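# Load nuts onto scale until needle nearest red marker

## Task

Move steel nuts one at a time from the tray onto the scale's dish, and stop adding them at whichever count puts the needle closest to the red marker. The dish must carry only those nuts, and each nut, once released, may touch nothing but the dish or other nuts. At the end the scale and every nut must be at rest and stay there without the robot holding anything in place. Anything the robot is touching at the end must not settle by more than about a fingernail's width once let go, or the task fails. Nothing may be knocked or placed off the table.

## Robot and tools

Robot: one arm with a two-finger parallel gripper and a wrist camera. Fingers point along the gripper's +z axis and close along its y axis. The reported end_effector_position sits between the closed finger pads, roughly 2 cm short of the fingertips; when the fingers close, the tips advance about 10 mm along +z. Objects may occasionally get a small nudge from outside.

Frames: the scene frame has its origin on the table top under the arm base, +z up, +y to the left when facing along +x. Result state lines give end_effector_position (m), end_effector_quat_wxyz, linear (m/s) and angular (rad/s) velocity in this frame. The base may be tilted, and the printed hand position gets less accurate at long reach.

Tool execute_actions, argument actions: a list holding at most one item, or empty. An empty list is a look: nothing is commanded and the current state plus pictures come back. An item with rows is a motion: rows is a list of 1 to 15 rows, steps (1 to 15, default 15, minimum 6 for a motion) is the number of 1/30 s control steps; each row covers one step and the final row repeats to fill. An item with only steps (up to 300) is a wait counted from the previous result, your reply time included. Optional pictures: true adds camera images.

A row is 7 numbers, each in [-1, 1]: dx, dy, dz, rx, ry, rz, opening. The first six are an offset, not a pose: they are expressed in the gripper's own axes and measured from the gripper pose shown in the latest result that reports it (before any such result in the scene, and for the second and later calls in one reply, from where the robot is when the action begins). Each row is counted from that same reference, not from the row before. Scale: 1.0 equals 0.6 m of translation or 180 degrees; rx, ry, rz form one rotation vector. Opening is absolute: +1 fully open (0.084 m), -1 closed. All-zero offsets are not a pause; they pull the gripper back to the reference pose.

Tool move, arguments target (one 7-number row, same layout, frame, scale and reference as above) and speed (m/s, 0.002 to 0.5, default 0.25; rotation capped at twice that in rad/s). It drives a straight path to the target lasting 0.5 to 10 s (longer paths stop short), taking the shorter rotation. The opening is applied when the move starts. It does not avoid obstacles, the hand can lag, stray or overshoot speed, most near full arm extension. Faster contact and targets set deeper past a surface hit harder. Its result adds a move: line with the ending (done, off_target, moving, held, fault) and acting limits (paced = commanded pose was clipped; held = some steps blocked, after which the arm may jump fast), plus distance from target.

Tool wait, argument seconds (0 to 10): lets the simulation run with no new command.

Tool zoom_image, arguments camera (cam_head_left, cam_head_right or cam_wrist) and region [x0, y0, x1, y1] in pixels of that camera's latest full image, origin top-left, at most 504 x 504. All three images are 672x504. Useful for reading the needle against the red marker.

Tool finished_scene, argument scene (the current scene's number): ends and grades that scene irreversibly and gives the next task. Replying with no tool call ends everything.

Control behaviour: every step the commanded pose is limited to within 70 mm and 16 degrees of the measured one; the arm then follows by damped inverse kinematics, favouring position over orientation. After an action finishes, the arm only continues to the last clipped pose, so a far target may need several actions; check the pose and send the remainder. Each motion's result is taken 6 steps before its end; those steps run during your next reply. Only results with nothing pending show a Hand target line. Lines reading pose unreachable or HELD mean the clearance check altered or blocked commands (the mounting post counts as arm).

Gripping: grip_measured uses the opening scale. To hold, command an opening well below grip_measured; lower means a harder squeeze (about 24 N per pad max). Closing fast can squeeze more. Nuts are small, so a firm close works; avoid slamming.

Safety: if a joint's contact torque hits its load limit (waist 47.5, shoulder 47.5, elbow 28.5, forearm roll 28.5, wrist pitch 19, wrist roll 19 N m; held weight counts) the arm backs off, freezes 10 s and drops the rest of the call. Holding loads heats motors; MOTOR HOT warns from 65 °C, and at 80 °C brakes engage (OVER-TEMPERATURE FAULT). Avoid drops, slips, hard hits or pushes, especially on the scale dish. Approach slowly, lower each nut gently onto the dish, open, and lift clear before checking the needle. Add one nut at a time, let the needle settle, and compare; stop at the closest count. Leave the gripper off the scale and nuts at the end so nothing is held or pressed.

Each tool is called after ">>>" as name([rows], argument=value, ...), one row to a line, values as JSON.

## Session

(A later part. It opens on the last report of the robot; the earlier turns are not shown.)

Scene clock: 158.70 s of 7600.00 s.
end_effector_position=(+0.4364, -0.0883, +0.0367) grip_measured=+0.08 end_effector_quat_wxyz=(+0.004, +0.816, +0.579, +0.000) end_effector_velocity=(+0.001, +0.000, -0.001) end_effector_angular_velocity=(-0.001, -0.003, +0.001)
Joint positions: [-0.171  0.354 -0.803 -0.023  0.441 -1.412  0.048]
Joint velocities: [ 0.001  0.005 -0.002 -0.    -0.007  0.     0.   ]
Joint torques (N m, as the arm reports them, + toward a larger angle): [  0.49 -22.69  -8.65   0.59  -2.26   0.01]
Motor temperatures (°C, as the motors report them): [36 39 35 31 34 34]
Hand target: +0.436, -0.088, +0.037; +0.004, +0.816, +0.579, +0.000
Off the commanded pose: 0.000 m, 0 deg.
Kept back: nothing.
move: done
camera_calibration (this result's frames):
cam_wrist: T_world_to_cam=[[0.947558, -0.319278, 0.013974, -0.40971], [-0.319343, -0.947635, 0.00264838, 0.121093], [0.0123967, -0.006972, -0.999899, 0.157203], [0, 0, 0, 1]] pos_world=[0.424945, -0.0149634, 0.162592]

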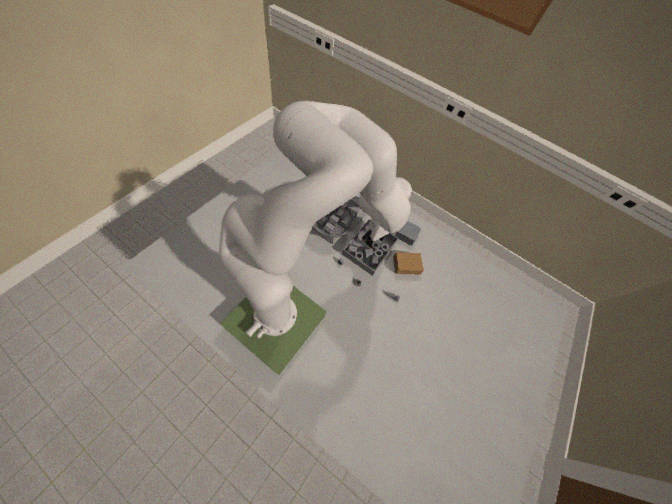

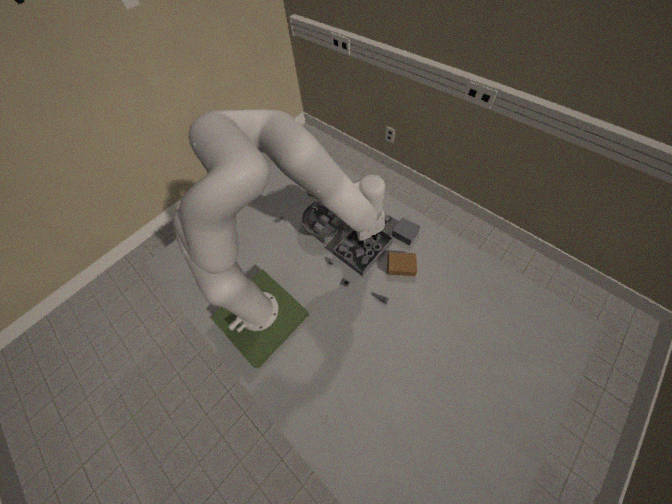

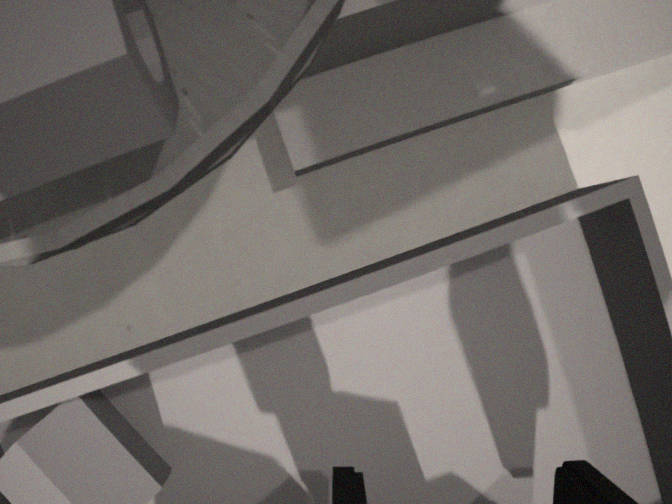

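>>> move(target=[0, 0.014, 0, 0, 0, 0, -0.05], speed=0.02)

>>> move(target=[0.005, -0.004, -0.04, 0, 0, 0, -0.05], speed=0.08)

>>> move(target=[-0.167, 0.001, -0.149, 0, 0, 0, -0.22], speed=0.25)

Scene clock: 159.67 s of 7600.00 s.
end_effector_position=(+0.4440, -0.0909, +0.0367) grip_measured=-0.06 end_effector_quat_wxyz=(+0.003, +0.816, +0.579, +0.000) end_effector_velocity=(+0.004, -0.002, +0.001) end_effector_angular_velocity=(-0.001, -0.005, -0.003)
Joint positions: [-0.174  0.373 -0.834 -0.022  0.454 -1.415  0.041]
Joint velocities: [-0.002  0.003 -0.01   0.001  0.001 -0.    -0.   ]
Joint torques (N m, as the arm reports them, + toward a larger angle): [  0.11 -23.31  -8.85   0.2   -2.33   0.04]
Motor temperatures (°C, as the motors report them): [36 39 35 31 34 34]
Hand target: +0.444, -0.091, +0.037; +0.004, +0.816, +0.579, +0.000
Off the commanded pose: 0.000 m, 0 deg.
Kept back: nothing.
move: done
camera_calibration (this result's frames):
cam_wrist: T_world_to_cam=[[0.947592, -0.319188, 0.0136913, -0.417809], [-0.319252, -0.947666, 0.00268182, 0.12099], [0.0121188, -0.00691224, -0.999903, 0.157204], [0, 0, 0, 1]] pos_world=[0.432634, -0.0176154, 0.162584]

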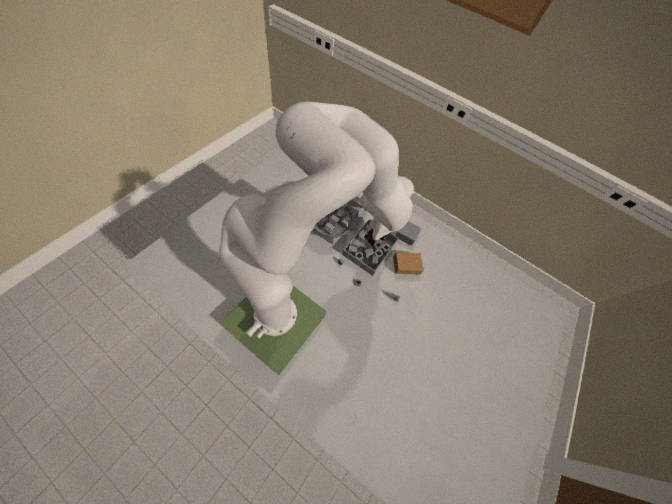

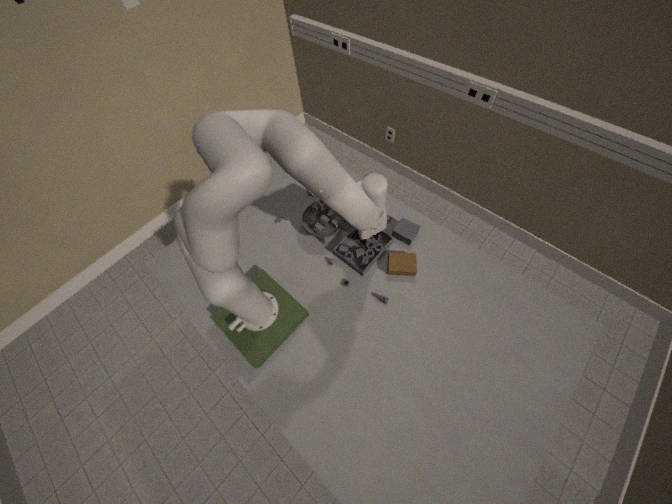

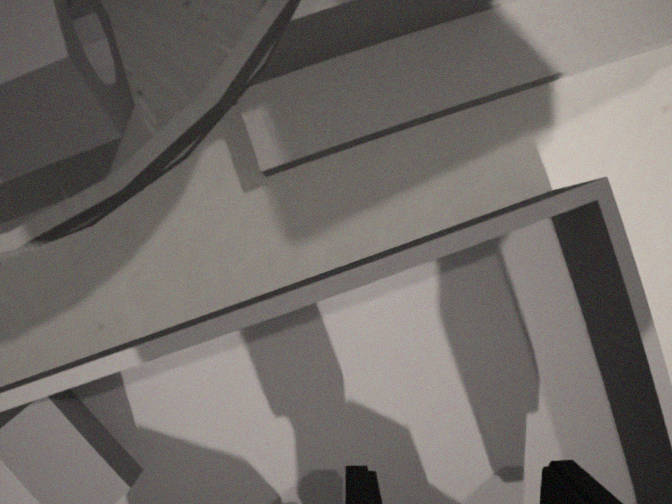

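Scene clock: 160.50 s of 7600.00 s.
end_effector_position=(+0.4425, -0.0872, +0.0604) grip_measured=-0.06 end_effector_quat_wxyz=(+0.003, +0.816, +0.579, -0.000) end_effector_velocity=(-0.000, +0.001, +0.001) end_effector_angular_velocity=(+0.001, +0.001, -0.001)
Joint positions: [-0.165  0.302 -0.822 -0.02   0.513 -1.409  0.041]
Joint velocities: [ 0.001 -0.005  0.001  0.001  0.005  0.001  0.   ]
Joint torques (N m, as the arm reports them, + toward a larger angle): [  0.97 -22.15  -8.97   0.52  -2.18   0.07]
Motor temperatures (°C, as the motors report them): [36 39 35 31 34 34]
Hand target: +0.443, -0.087, +0.061; +0.003, +0.816, +0.579, -0.000
Off the commanded pose: 0.000 m, 0 deg.
Kept back: nothing.
move: done
camera_calibration (this result's frames):
cam_wrist: T_world_to_cam=[[0.947569, -0.319273, 0.0133396, -0.415499], [-0.319337, -0.947637, 0.0028688, 0.123968], [0.0117252, -0.00697822, -0.999907, 0.18107], [0, 0, 0, 1]] pos_world=[0.431179, -0.0139179, 0.18624]

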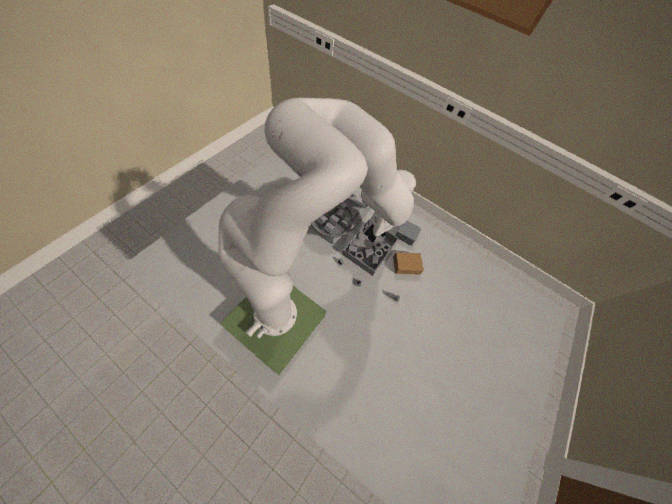

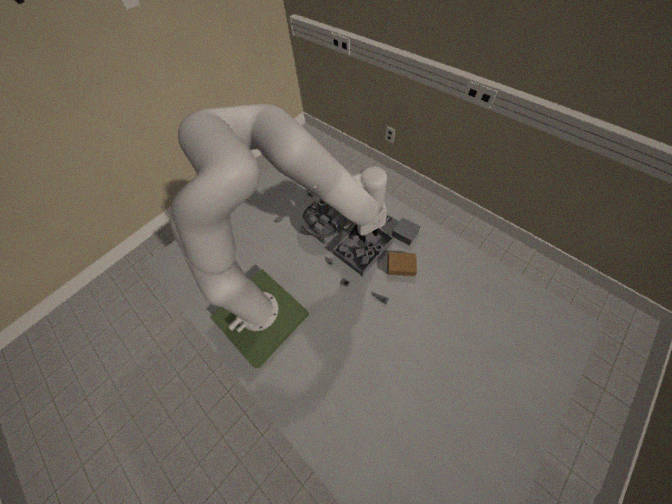

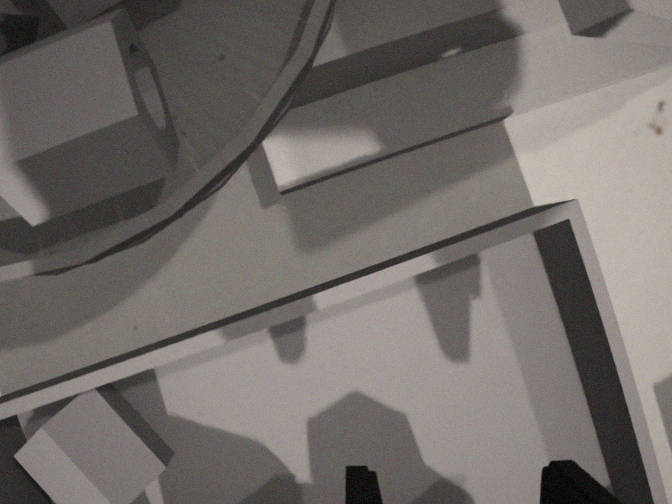

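Scene clock: 161.60 s of 7600.00 s.
end_effector_position=(+0.4091, -0.1810, +0.1495) grip_measured=-0.24 end_effector_quat_wxyz=(+0.003, +0.816, +0.579, -0.000) end_effector_velocity=(+0.001, -0.003, +0.004) end_effector_angular_velocity=(-0.001, -0.006, -0.002)
Joint positions: [-0.386  0.078 -0.845 -0.011  0.758 -1.639  0.034]
Joint velocities: [-0.005 -0.006 -0.005  0.002  0.004 -0.005  0.   ]
Joint torques (N m, as the arm reports them, + toward a larger angle): [  0.89 -19.86 -10.33   0.23  -2.    -0.05]
Motor temperatures (°C, as the motors report them): [36 39 35 31 34 34]
Hand target: +0.409, -0.181, +0.150; +0.003, +0.816, +0.579, -0.000
Off the commanded pose: 0.001 m, 0 deg.
Kept back: nothing.
move: done
camera_calibration (this result's frames):
cam_wrist: T_world_to_cam=[[0.947589, -0.319257, 0.0122294, -0.41482], [-0.319309, -0.947647, 0.00253281, 0.0242639], [0.0107805, -0.00630503, -0.999922, 0.270378], [0, 0, 0, 1]] pos_world=[0.397912, -0.107736, 0.275368]

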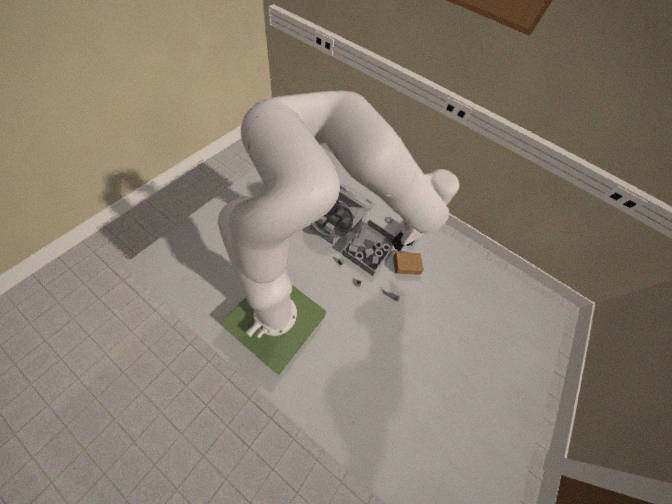

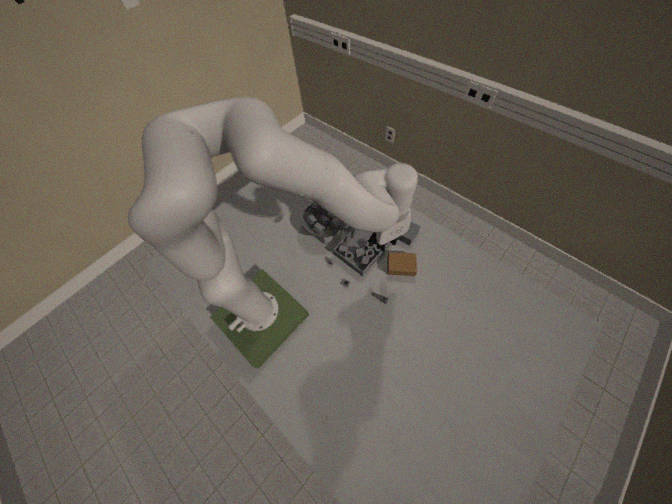

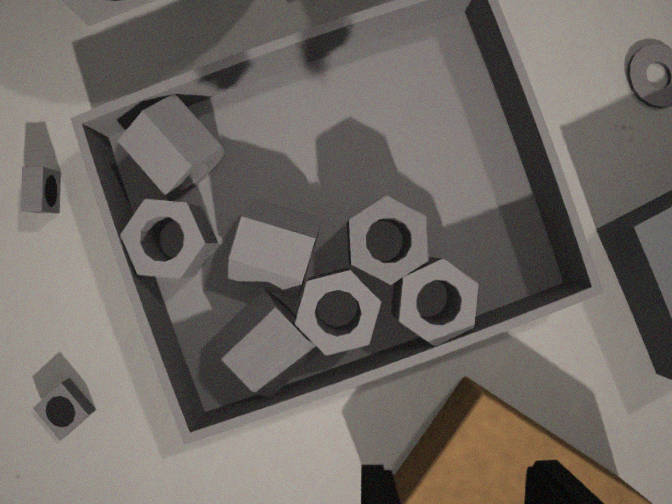

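>>> move(target=[0.132, -0.0125, 0.149, 0, 0, 0, -0.23], speed=0.2)

>>> move(target=[0, 0, 0.033, 0, 0, 0, -0.23], speed=0.03)

Scene clock: 163.33 s of 7600.00 s.
end_effector_position=(+0.4290, -0.1045, +0.0603) grip_measured=-0.25 end_effector_quat_wxyz=(+0.003, +0.816, +0.579, -0.000) end_effector_velocity=(-0.001, +0.002, -0.004) end_effector_angular_velocity=(-0.000, +0.005, +0.002)
Joint positions: [-0.21   0.278 -0.785 -0.019  0.499 -1.454  0.033]
Joint velocities: [ 0.004  0.009  0.    -0.003 -0.005  0.005  0.   ]
Joint torques (N m, as the arm reports them, + toward a larger angle): [  0.95 -21.84  -8.72   0.43  -1.98  -0.17]
Motor temperatures (°C, as the motors report them): [36 39 35 31 34 34]
Hand target: +0.429, -0.104, +0.060; +0.003, +0.815, +0.579, -0.000
Off the commanded pose: 0.001 m, 0 deg.
Kept back: nothing.
move: done
camera_calibration (this result's frames):
cam_wrist: T_world_to_cam=[[0.947597, -0.319197, 0.0131895, -0.40816], [-0.319256, -0.947665, 0.00254097, 0.103244], [0.0116882, -0.00661865, -0.99991, 0.181127], [0, 0, 0, 1]] pos_world=[0.417616, -0.0312437, 0.186232]

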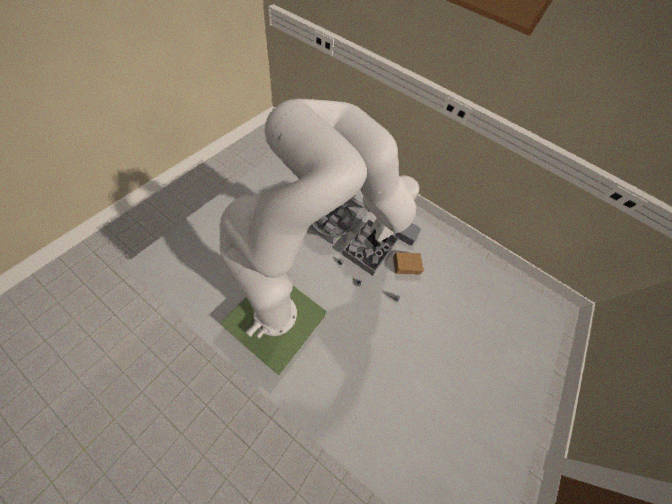

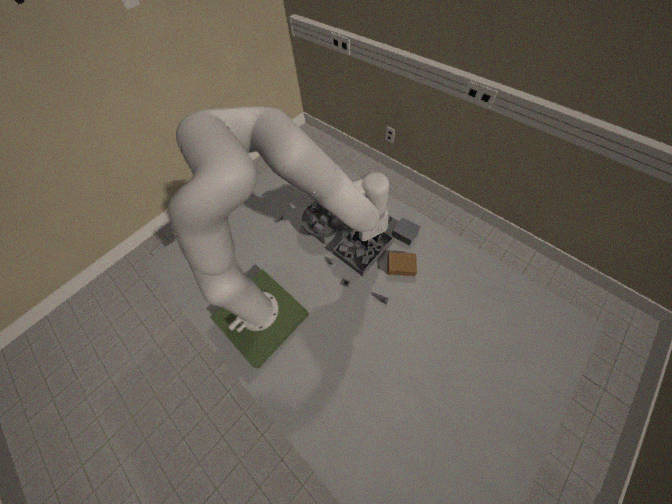

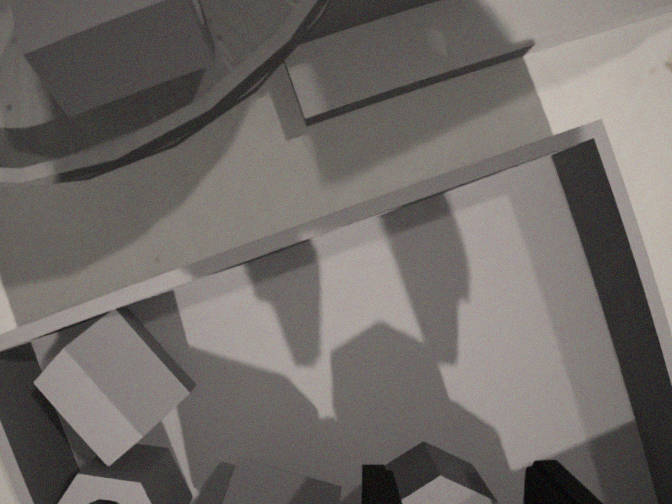

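Scene clock: 164.27 s of 7600.00 s.
end_effector_position=(+0.4336, -0.1057, +0.0466) grip_measured=-0.23 end_effector_quat_wxyz=(+0.008, +0.815, +0.579, +0.005) end_effector_velocity=(-0.003, +0.001, -0.002) end_effector_angular_velocity=(-0.000, -0.003, -0.001)
Joint positions: [-0.211  0.323 -0.792 -0.021  0.447 -1.453  0.034]
Joint velocities: [-0.    -0.005  0.016  0.001 -0.014 -0.    -0.   ]
Joint torques (N m, as the arm reports them, + toward a larger angle): [ 0.68  1.58 -2.41  0.36 -4.   -0.18]
Motor temperatures (°C, as the motors report them): [36 39 35 31 34 34]
Hand target: +0.429, -0.105, +0.041; +0.003, +0.816, +0.579, -0.000
Off the commanded pose: 0.008 m, 1 deg.
Kept back: nothing.
move: off_target
camera_calibration (this result's frames):
cam_wrist: T_world_to_cam=[[0.947346, -0.319071, 0.0269884, -0.413237], [-0.319219, -0.94768, 0.00122511, 0.103731], [0.0251855, -0.0097758, -0.999635, 0.161168], [0, 0, 0, 1]] pos_world=[0.420532, -0.0319725, 0.172135]

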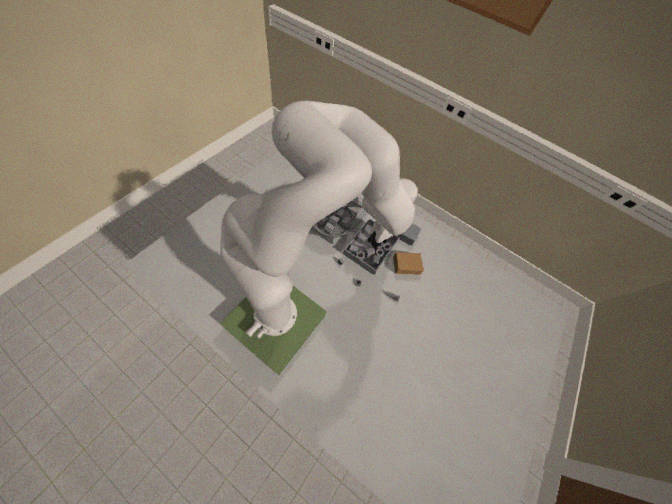

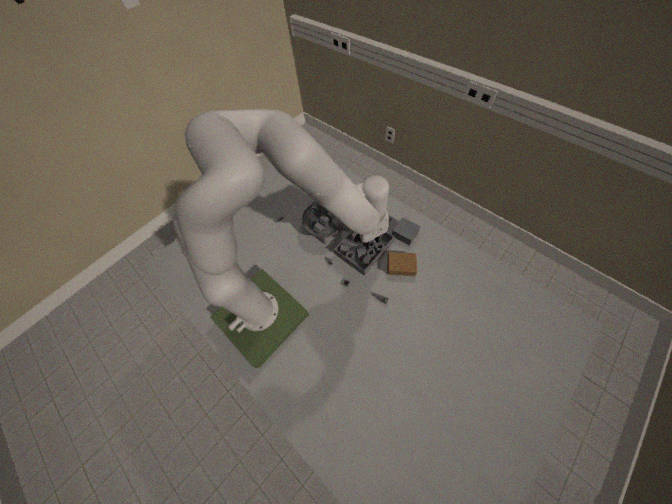

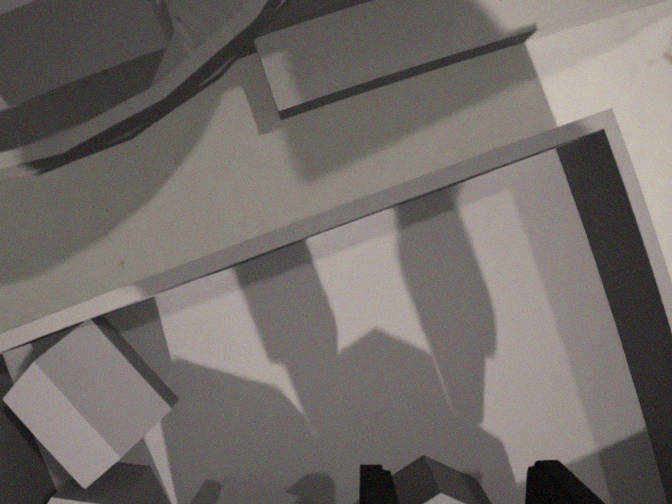

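>>> move(target=[0, -0.004, -0.022, 0.0044, 0, 0, -0.23], speed=0.04)

Scene clock: 165.30 s of 7600.00 s.
end_effector_position=(+0.4308, -0.1047, +0.0593) grip_measured=-0.25 end_effector_quat_wxyz=(+0.002, +0.816, +0.579, +0.000) end_effector_velocity=(+0.001, +0.000, +0.003) end_effector_angular_velocity=(+0.000, -0.002, +0.001)
Joint positions: [-0.21   0.286 -0.793 -0.016  0.5   -1.456  0.033]
Joint velocities: [ 0.001 -0.007 -0.002  0.002  0.007 -0.002  0.   ]
Joint torques (N m, as the arm reports them, + toward a larger angle): [  1.   -21.65  -8.64   0.67  -1.98   0.07]
Motor temperatures (°C, as the motors report them): [36 39 35 31 34 34]
Hand target: +0.431, -0.105, +0.060; +0.003, +0.816, +0.579, +0.000
Off the commanded pose: 0.001 m, 0 deg.
Kept back: nothing.
move: done
camera_calibration (this result's frames):
cam_wrist: T_world_to_cam=[[0.947588, -0.319252, 0.0124388, -0.40989], [-0.319291, -0.947656, 0.00119688, 0.103738], [0.0114056, -0.00510573, -0.999922, 0.180353], [0, 0, 0, 1]] pos_world=[0.419472, -0.0316301, 0.185313]

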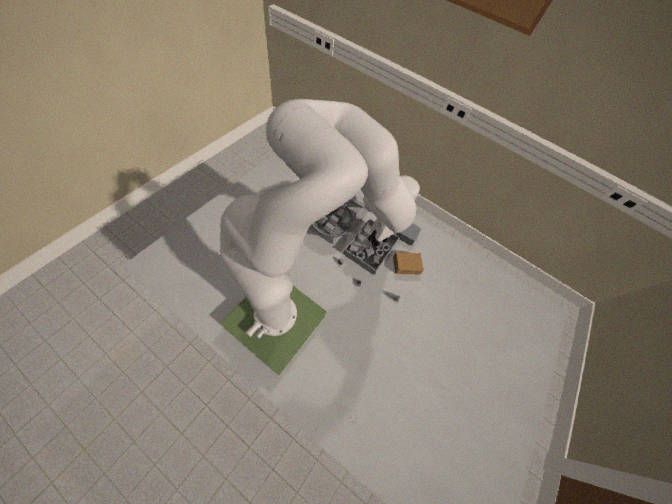

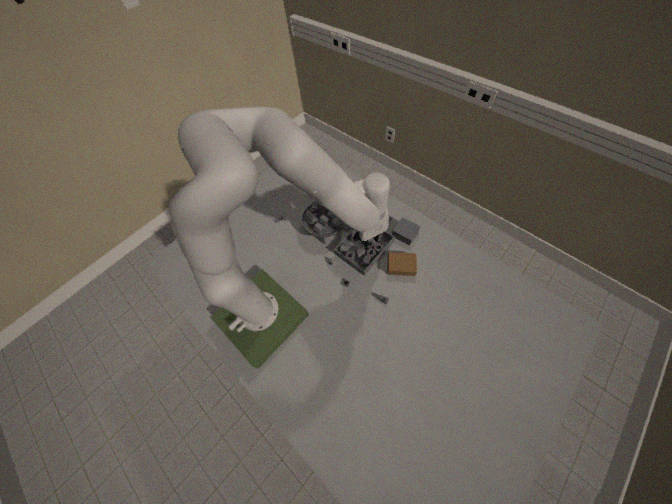

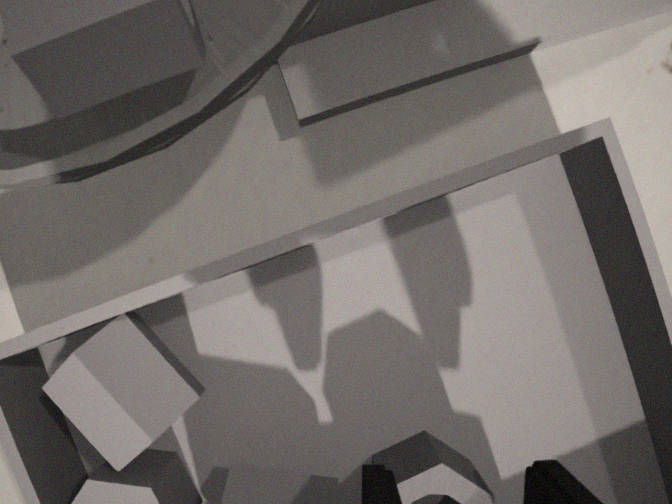

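>>> move(target=[0.009, -0.0065, 0, 0, 0, 0, -0.23], speed=0.03)

>>> move(target=[0, 0, 0.015, 0, 0, 0, -0.23], speed=0.02)

Scene clock: 167.43 s of 7600.00 s.
end_effector_position=(+0.4290, -0.0985, +0.0593) grip_measured=-0.25 end_effector_quat_wxyz=(+0.002, +0.816, +0.579, +0.000) end_effector_velocity=(+0.000, +0.002, +0.000) end_effector_angular_velocity=(-0.001, -0.002, +0.001)
Joint positions: [-0.197  0.278 -0.78  -0.017  0.495 -1.443  0.033]
Joint velocities: [ 0.004 -0.002  0.002 -0.002 -0.002  0.004  0.   ]
Joint torques (N m, as the arm reports them, + toward a larger angle): [  0.68 -21.9   -8.63   0.59  -2.06   0.03]
Motor temperatures (°C, as the motors report them): [36 39 35 31 34 34]
Hand target: +0.429, -0.098, +0.059; +0.002, +0.816, +0.579, +0.000
Off the commanded pose: 0.000 m, 0 deg.
Kept back: nothing.
move: done
camera_calibration (this result's frames):
cam_wrist: T_world_to_cam=[[0.947605, -0.319203, 0.0124449, -0.406181], [-0.319242, -0.947673, 0.00121413, 0.109024], [0.0114061, -0.00512344, -0.999922, 0.180385], [0, 0, 0, 1]] pos_world=[0.417646, -0.0254108, 0.185293]

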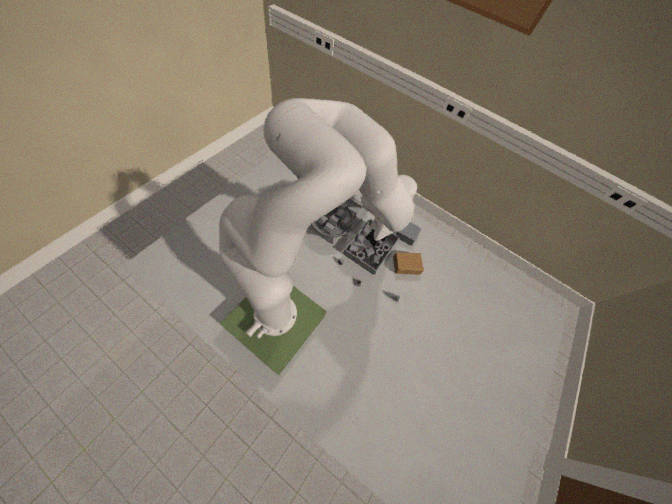

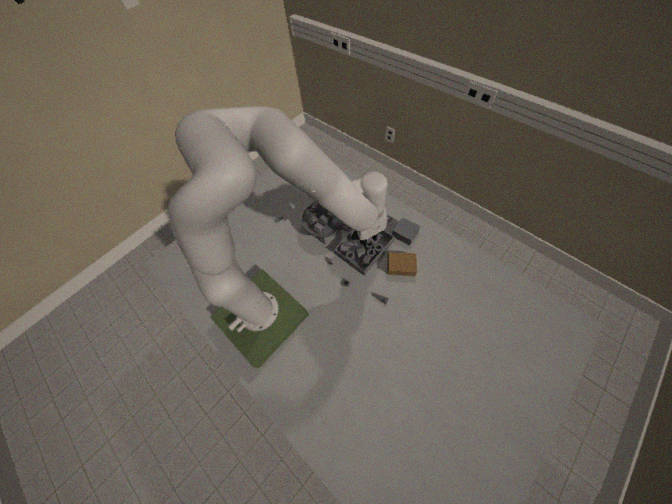

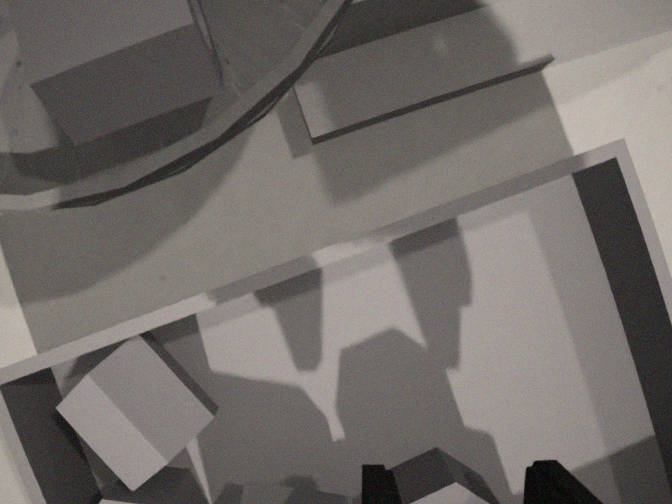

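Scene clock: 168.17 s of 7600.00 s.
end_effector_position=(+0.4290, -0.0985, +0.0505) grip_measured=-0.25 end_effector_quat_wxyz=(+0.002, +0.816, +0.579, +0.000) end_effector_velocity=(+0.002, +0.000, -0.001) end_effector_angular_velocity=(-0.001, -0.004, +0.000)
Joint positions: [-0.197  0.303 -0.781 -0.017  0.471 -1.443  0.033]
Joint velocities: [ 0.001  0.004 -0.001  0.    -0.007  0.001  0.   ]
Joint torques (N m, as the arm reports them, + toward a larger angle): [  0.87 -21.99  -8.37   0.52  -1.93  -0.1 ]
Motor temperatures (°C, as the motors report them): [36 39 35 31 34 34]
Hand target: +0.429, -0.099, +0.050; +0.002, +0.816, +0.579, +0.000
Off the commanded pose: 0.000 m, 0 deg.
Kept back: nothing.
move: done
camera_calibration (this result's frames):
cam_wrist: T_world_to_cam=[[0.947612, -0.319183, 0.0123808, -0.40609], [-0.319221, -0.94768, 0.00117296, 0.109025], [0.0113586, -0.00506372, -0.999923, 0.171584], [0, 0, 0, 1]] pos_world=[0.41767, -0.0254272, 0.17647]

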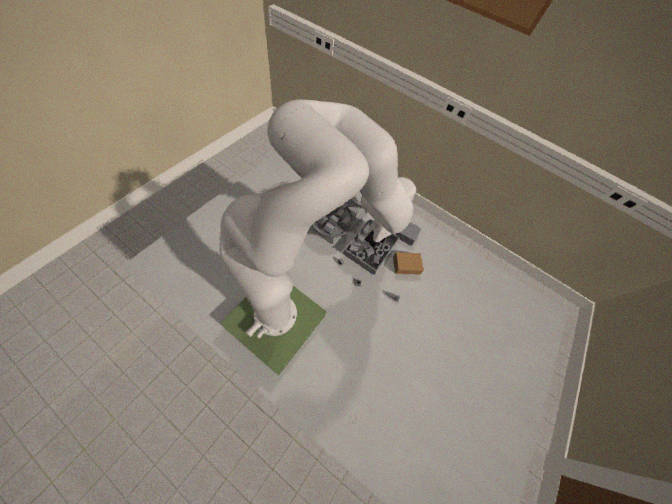

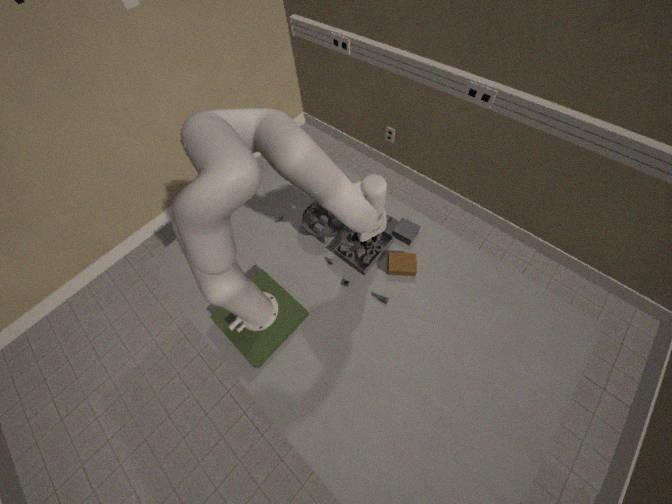

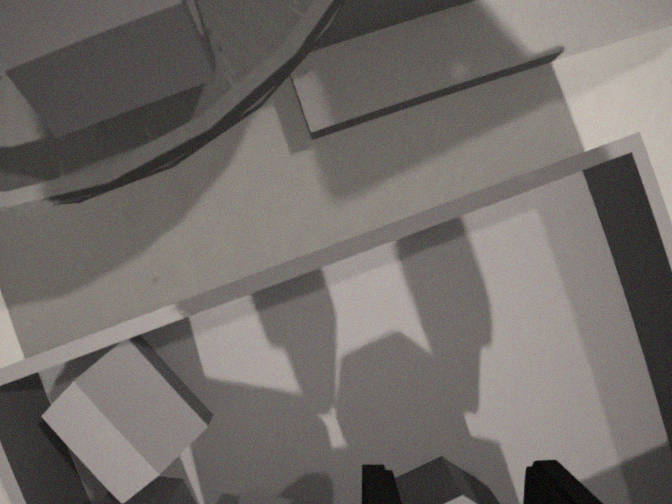

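>>> move(target=[0, 0, 0.016, 0, 0, 0, -0.23], speed=0.02)

>>> move(target=[0, 0, 0, 0, 0, 0, -0.6], speed=0.02)

Scene clock: 169.17 s of 7600.00 s.
end_effector_position=(+0.4290, -0.0985, +0.0410) grip_measured=-0.25 end_effector_quat_wxyz=(+0.002, +0.816, +0.579, +0.000) end_effector_velocity=(+0.001, -0.000, -0.000) end_effector_angular_velocity=(-0.001, -0.002, +0.000)
Joint positions: [-0.198  0.33  -0.783 -0.018  0.446 -1.442  0.033]
Joint velocities: [-0.001  0.002 -0.001 -0.001 -0.003 -0.    -0.   ]
Joint torques (N m, as the arm reports them, + toward a larger angle): [  0.93 -22.06  -8.32   0.33  -1.8   -0.08]
Motor temperatures (°C, as the motors report them): [36 39 35 31 34 34]
Hand target: +0.429, -0.099, +0.041; +0.002, +0.816, +0.579, +0.000
Off the commanded pose: 0.000 m, 0 deg.
Kept back: nothing.
move: done
camera_calibration (this result's frames):
cam_wrist: T_world_to_cam=[[0.947619, -0.31916, 0.0124327, -0.406042], [-0.319197, -0.947688, 0.00111659, 0.109031], [0.0114259, -0.00502657, -0.999922, 0.16212], [0, 0, 0, 1]] pos_world=[0.417724, -0.0254504, 0.167034]

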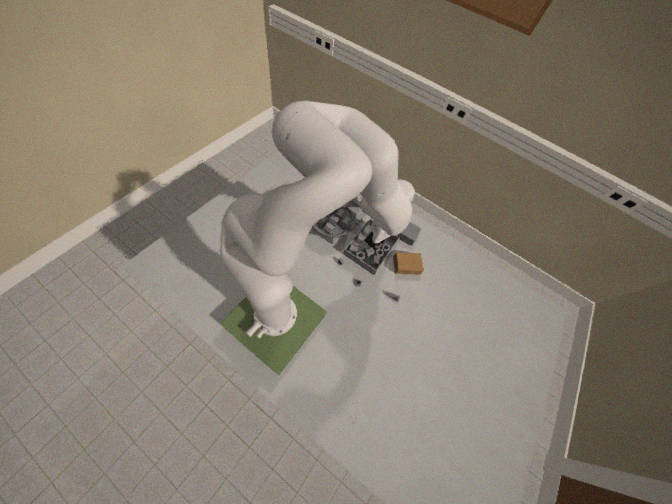

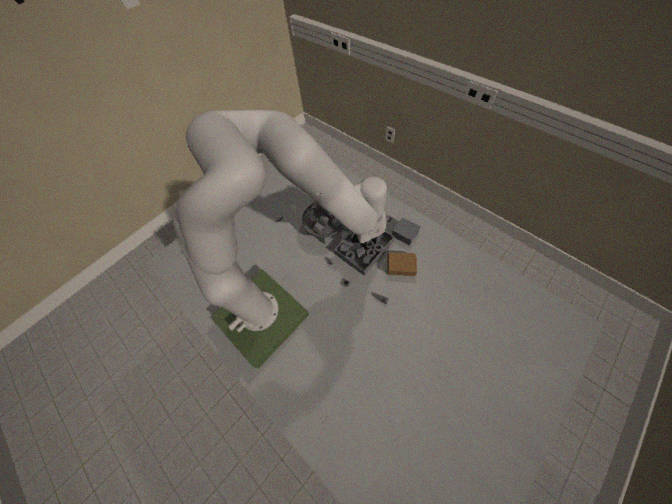

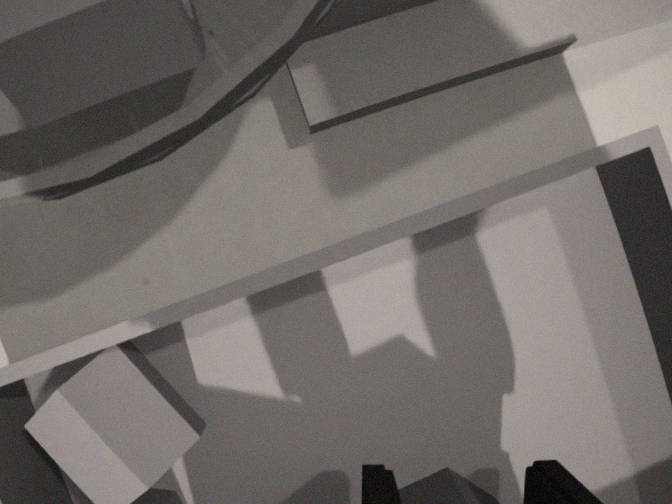

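Scene clock: 169.67 s of 7600.00 s.
end_effector_position=(+0.4291, -0.0986, +0.0411) grip_measured=-0.33 end_effector_quat_wxyz=(+0.003, +0.816, +0.579, +0.000) end_effector_velocity=(-0.001, +0.000, -0.000) end_effector_angular_velocity=(-0.000, +0.001, +0.002)
Joint positions: [-0.198  0.33  -0.784 -0.018  0.446 -1.442  0.029]
Joint velocities: [-0.    -0.     0.001 -0.001 -0.    -0.001  0.   ]
Joint torques (N m, as the arm reports them, + toward a larger angle): [  0.92 -22.29  -8.16   0.42  -1.57  -0.09]
Motor temperatures (°C, as the motors report them): [36 39 35 31 34 34]
Hand target: +0.429, -0.099, +0.041; +0.002, +0.816, +0.579, +0.000
Off the commanded pose: 0.000 m, 0 deg.
Kept back: nothing.
move: done
camera_calibration (this result's frames):
cam_wrist: T_world_to_cam=[[0.947617, -0.319157, 0.0126642, -0.406139], [-0.319196, -0.947688, 0.00109277, 0.109039], [0.0116529, -0.00507788, -0.999919, 0.162069], [0, 0, 0, 1]] pos_world=[0.417781, -0.0254646, 0.16708]

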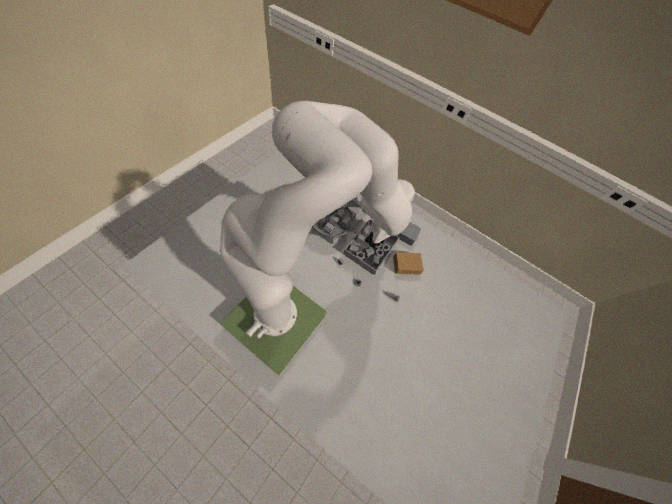

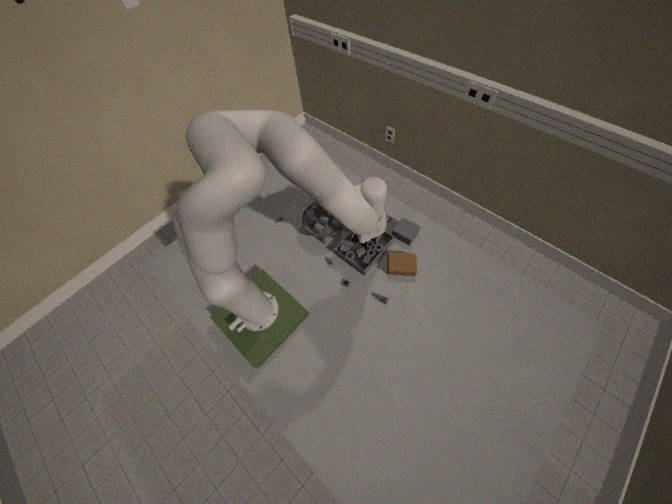

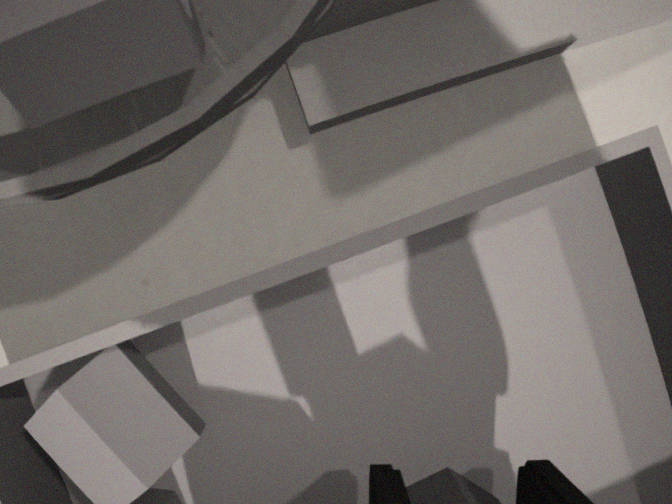

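>>> move(target=[0, 0, -0.1, 0, 0, 0, -0.6], speed=0.15)

>>> move(target=[0.152, -0.103, -0.15, 0, 0, 0, -0.6], speed=0.2)

Scene clock: 170.80 s of 7600.00 s.
end_effector_position=(+0.4286, -0.0984, +0.1005) grip_measured=-0.33 end_effector_quat_wxyz=(+0.002, +0.816, +0.579, -0.000) end_effector_velocity=(+0.002, -0.000, +0.004) end_effector_angular_velocity=(-0.001, -0.006, -0.001)
Joint positions: [-0.196  0.168 -0.786 -0.014  0.612 -1.445  0.029]
Joint velocities: [ 0.    -0.008 -0.004  0.     0.006  0.001  0.   ]
Joint torques (N m, as the arm reports them, + toward a larger angle): [  0.96 -21.24  -9.68   0.47  -2.07   0.16]
Motor temperatures (°C, as the motors report them): [36 39 35 31 34 34]
Hand target: +0.429, -0.098, +0.101; +0.003, +0.816, +0.579, +0.000
Off the commanded pose: 0.001 m, 0 deg.
Kept back: nothing.
move: done
camera_calibration (this result's frames):
cam_wrist: T_world_to_cam=[[0.94757, -0.319332, 0.0117789, -0.406216], [-0.319371, -0.947629, 0.00149707, 0.108975], [0.010684, -0.00518043, -0.99993, 0.221849], [0, 0, 0, 1]] pos_world=[0.417351, -0.0253011, 0.226455]

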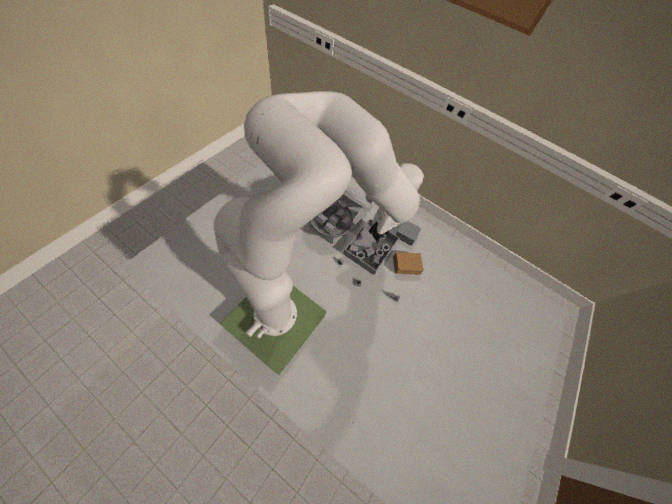

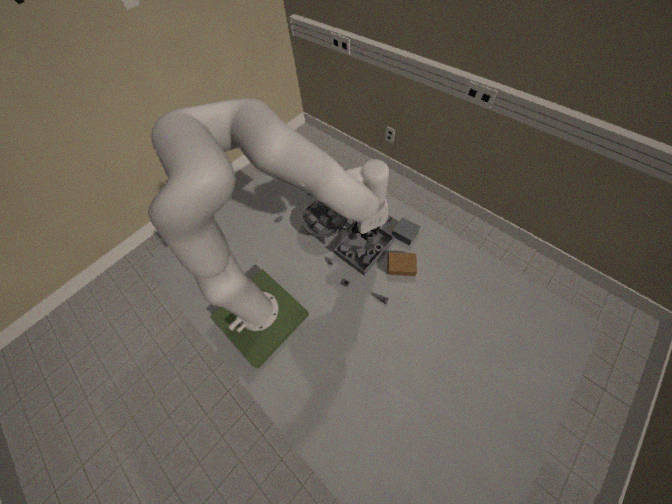

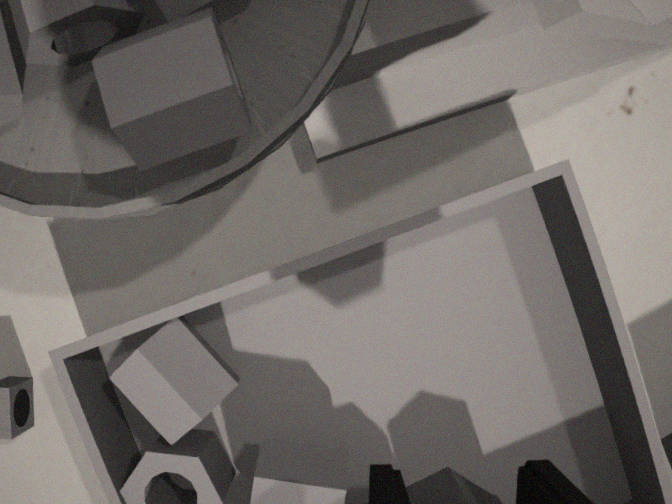

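Scene clock: 172.07 s of 7600.00 s.
end_effector_position=(+0.4004, +0.0079, +0.1896) grip_measured=-0.33 end_effector_quat_wxyz=(+0.003, +0.816, +0.578, -0.001) end_effector_velocity=(-0.000, +0.001, +0.002) end_effector_angular_velocity=(-0.000, -0.001, -0.000)
Joint positions: [ 0.053 -0.143 -0.722 -0.014  0.861 -1.198  0.029]
Joint velocities: [ 0.003 -0.005 -0.001 -0.     0.006  0.004 -0.   ]
Joint torques (N m, as the arm reports them, + toward a larger angle): [  0.49 -16.93 -11.     0.56  -2.08  -0.09]
Motor temperatures (°C, as the motors report them): [36 39 35 31 34 34]
Hand target: +0.400, +0.008, +0.190; +0.003, +0.816, +0.579, -0.000
Off the commanded pose: 0.001 m, 0 deg.
Kept back: nothing.
move: done
camera_calibration (this result's frames):
cam_wrist: T_world_to_cam=[[0.947373, -0.319914, 0.0118111, -0.346556], [-0.319967, -0.947425, 0.00281547, 0.200526], [0.0102894, -0.00644646, -0.999926, 0.311971], [0, 0, 0, 1]] pos_world=[0.389269, 0.0811266, 0.315476]

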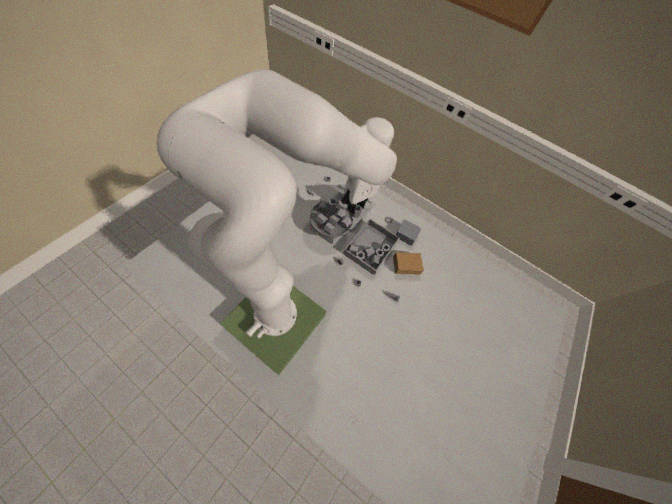

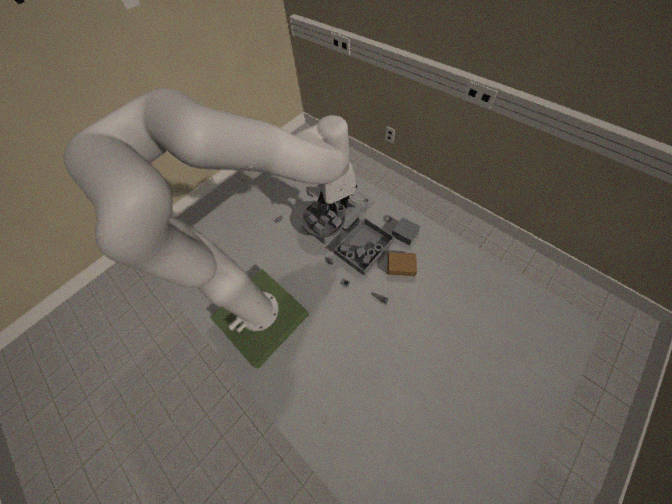

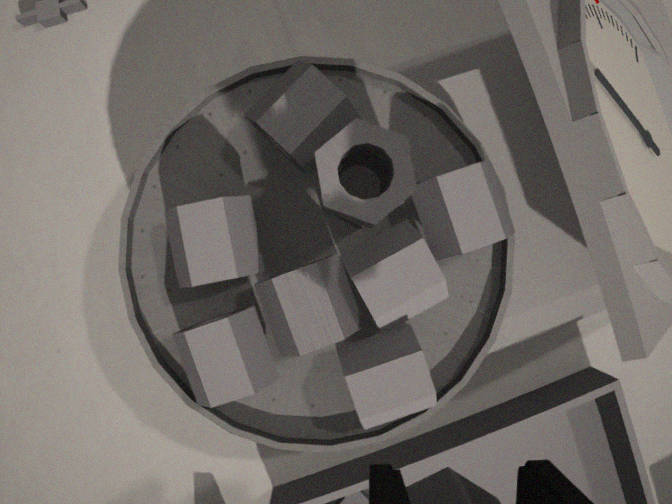

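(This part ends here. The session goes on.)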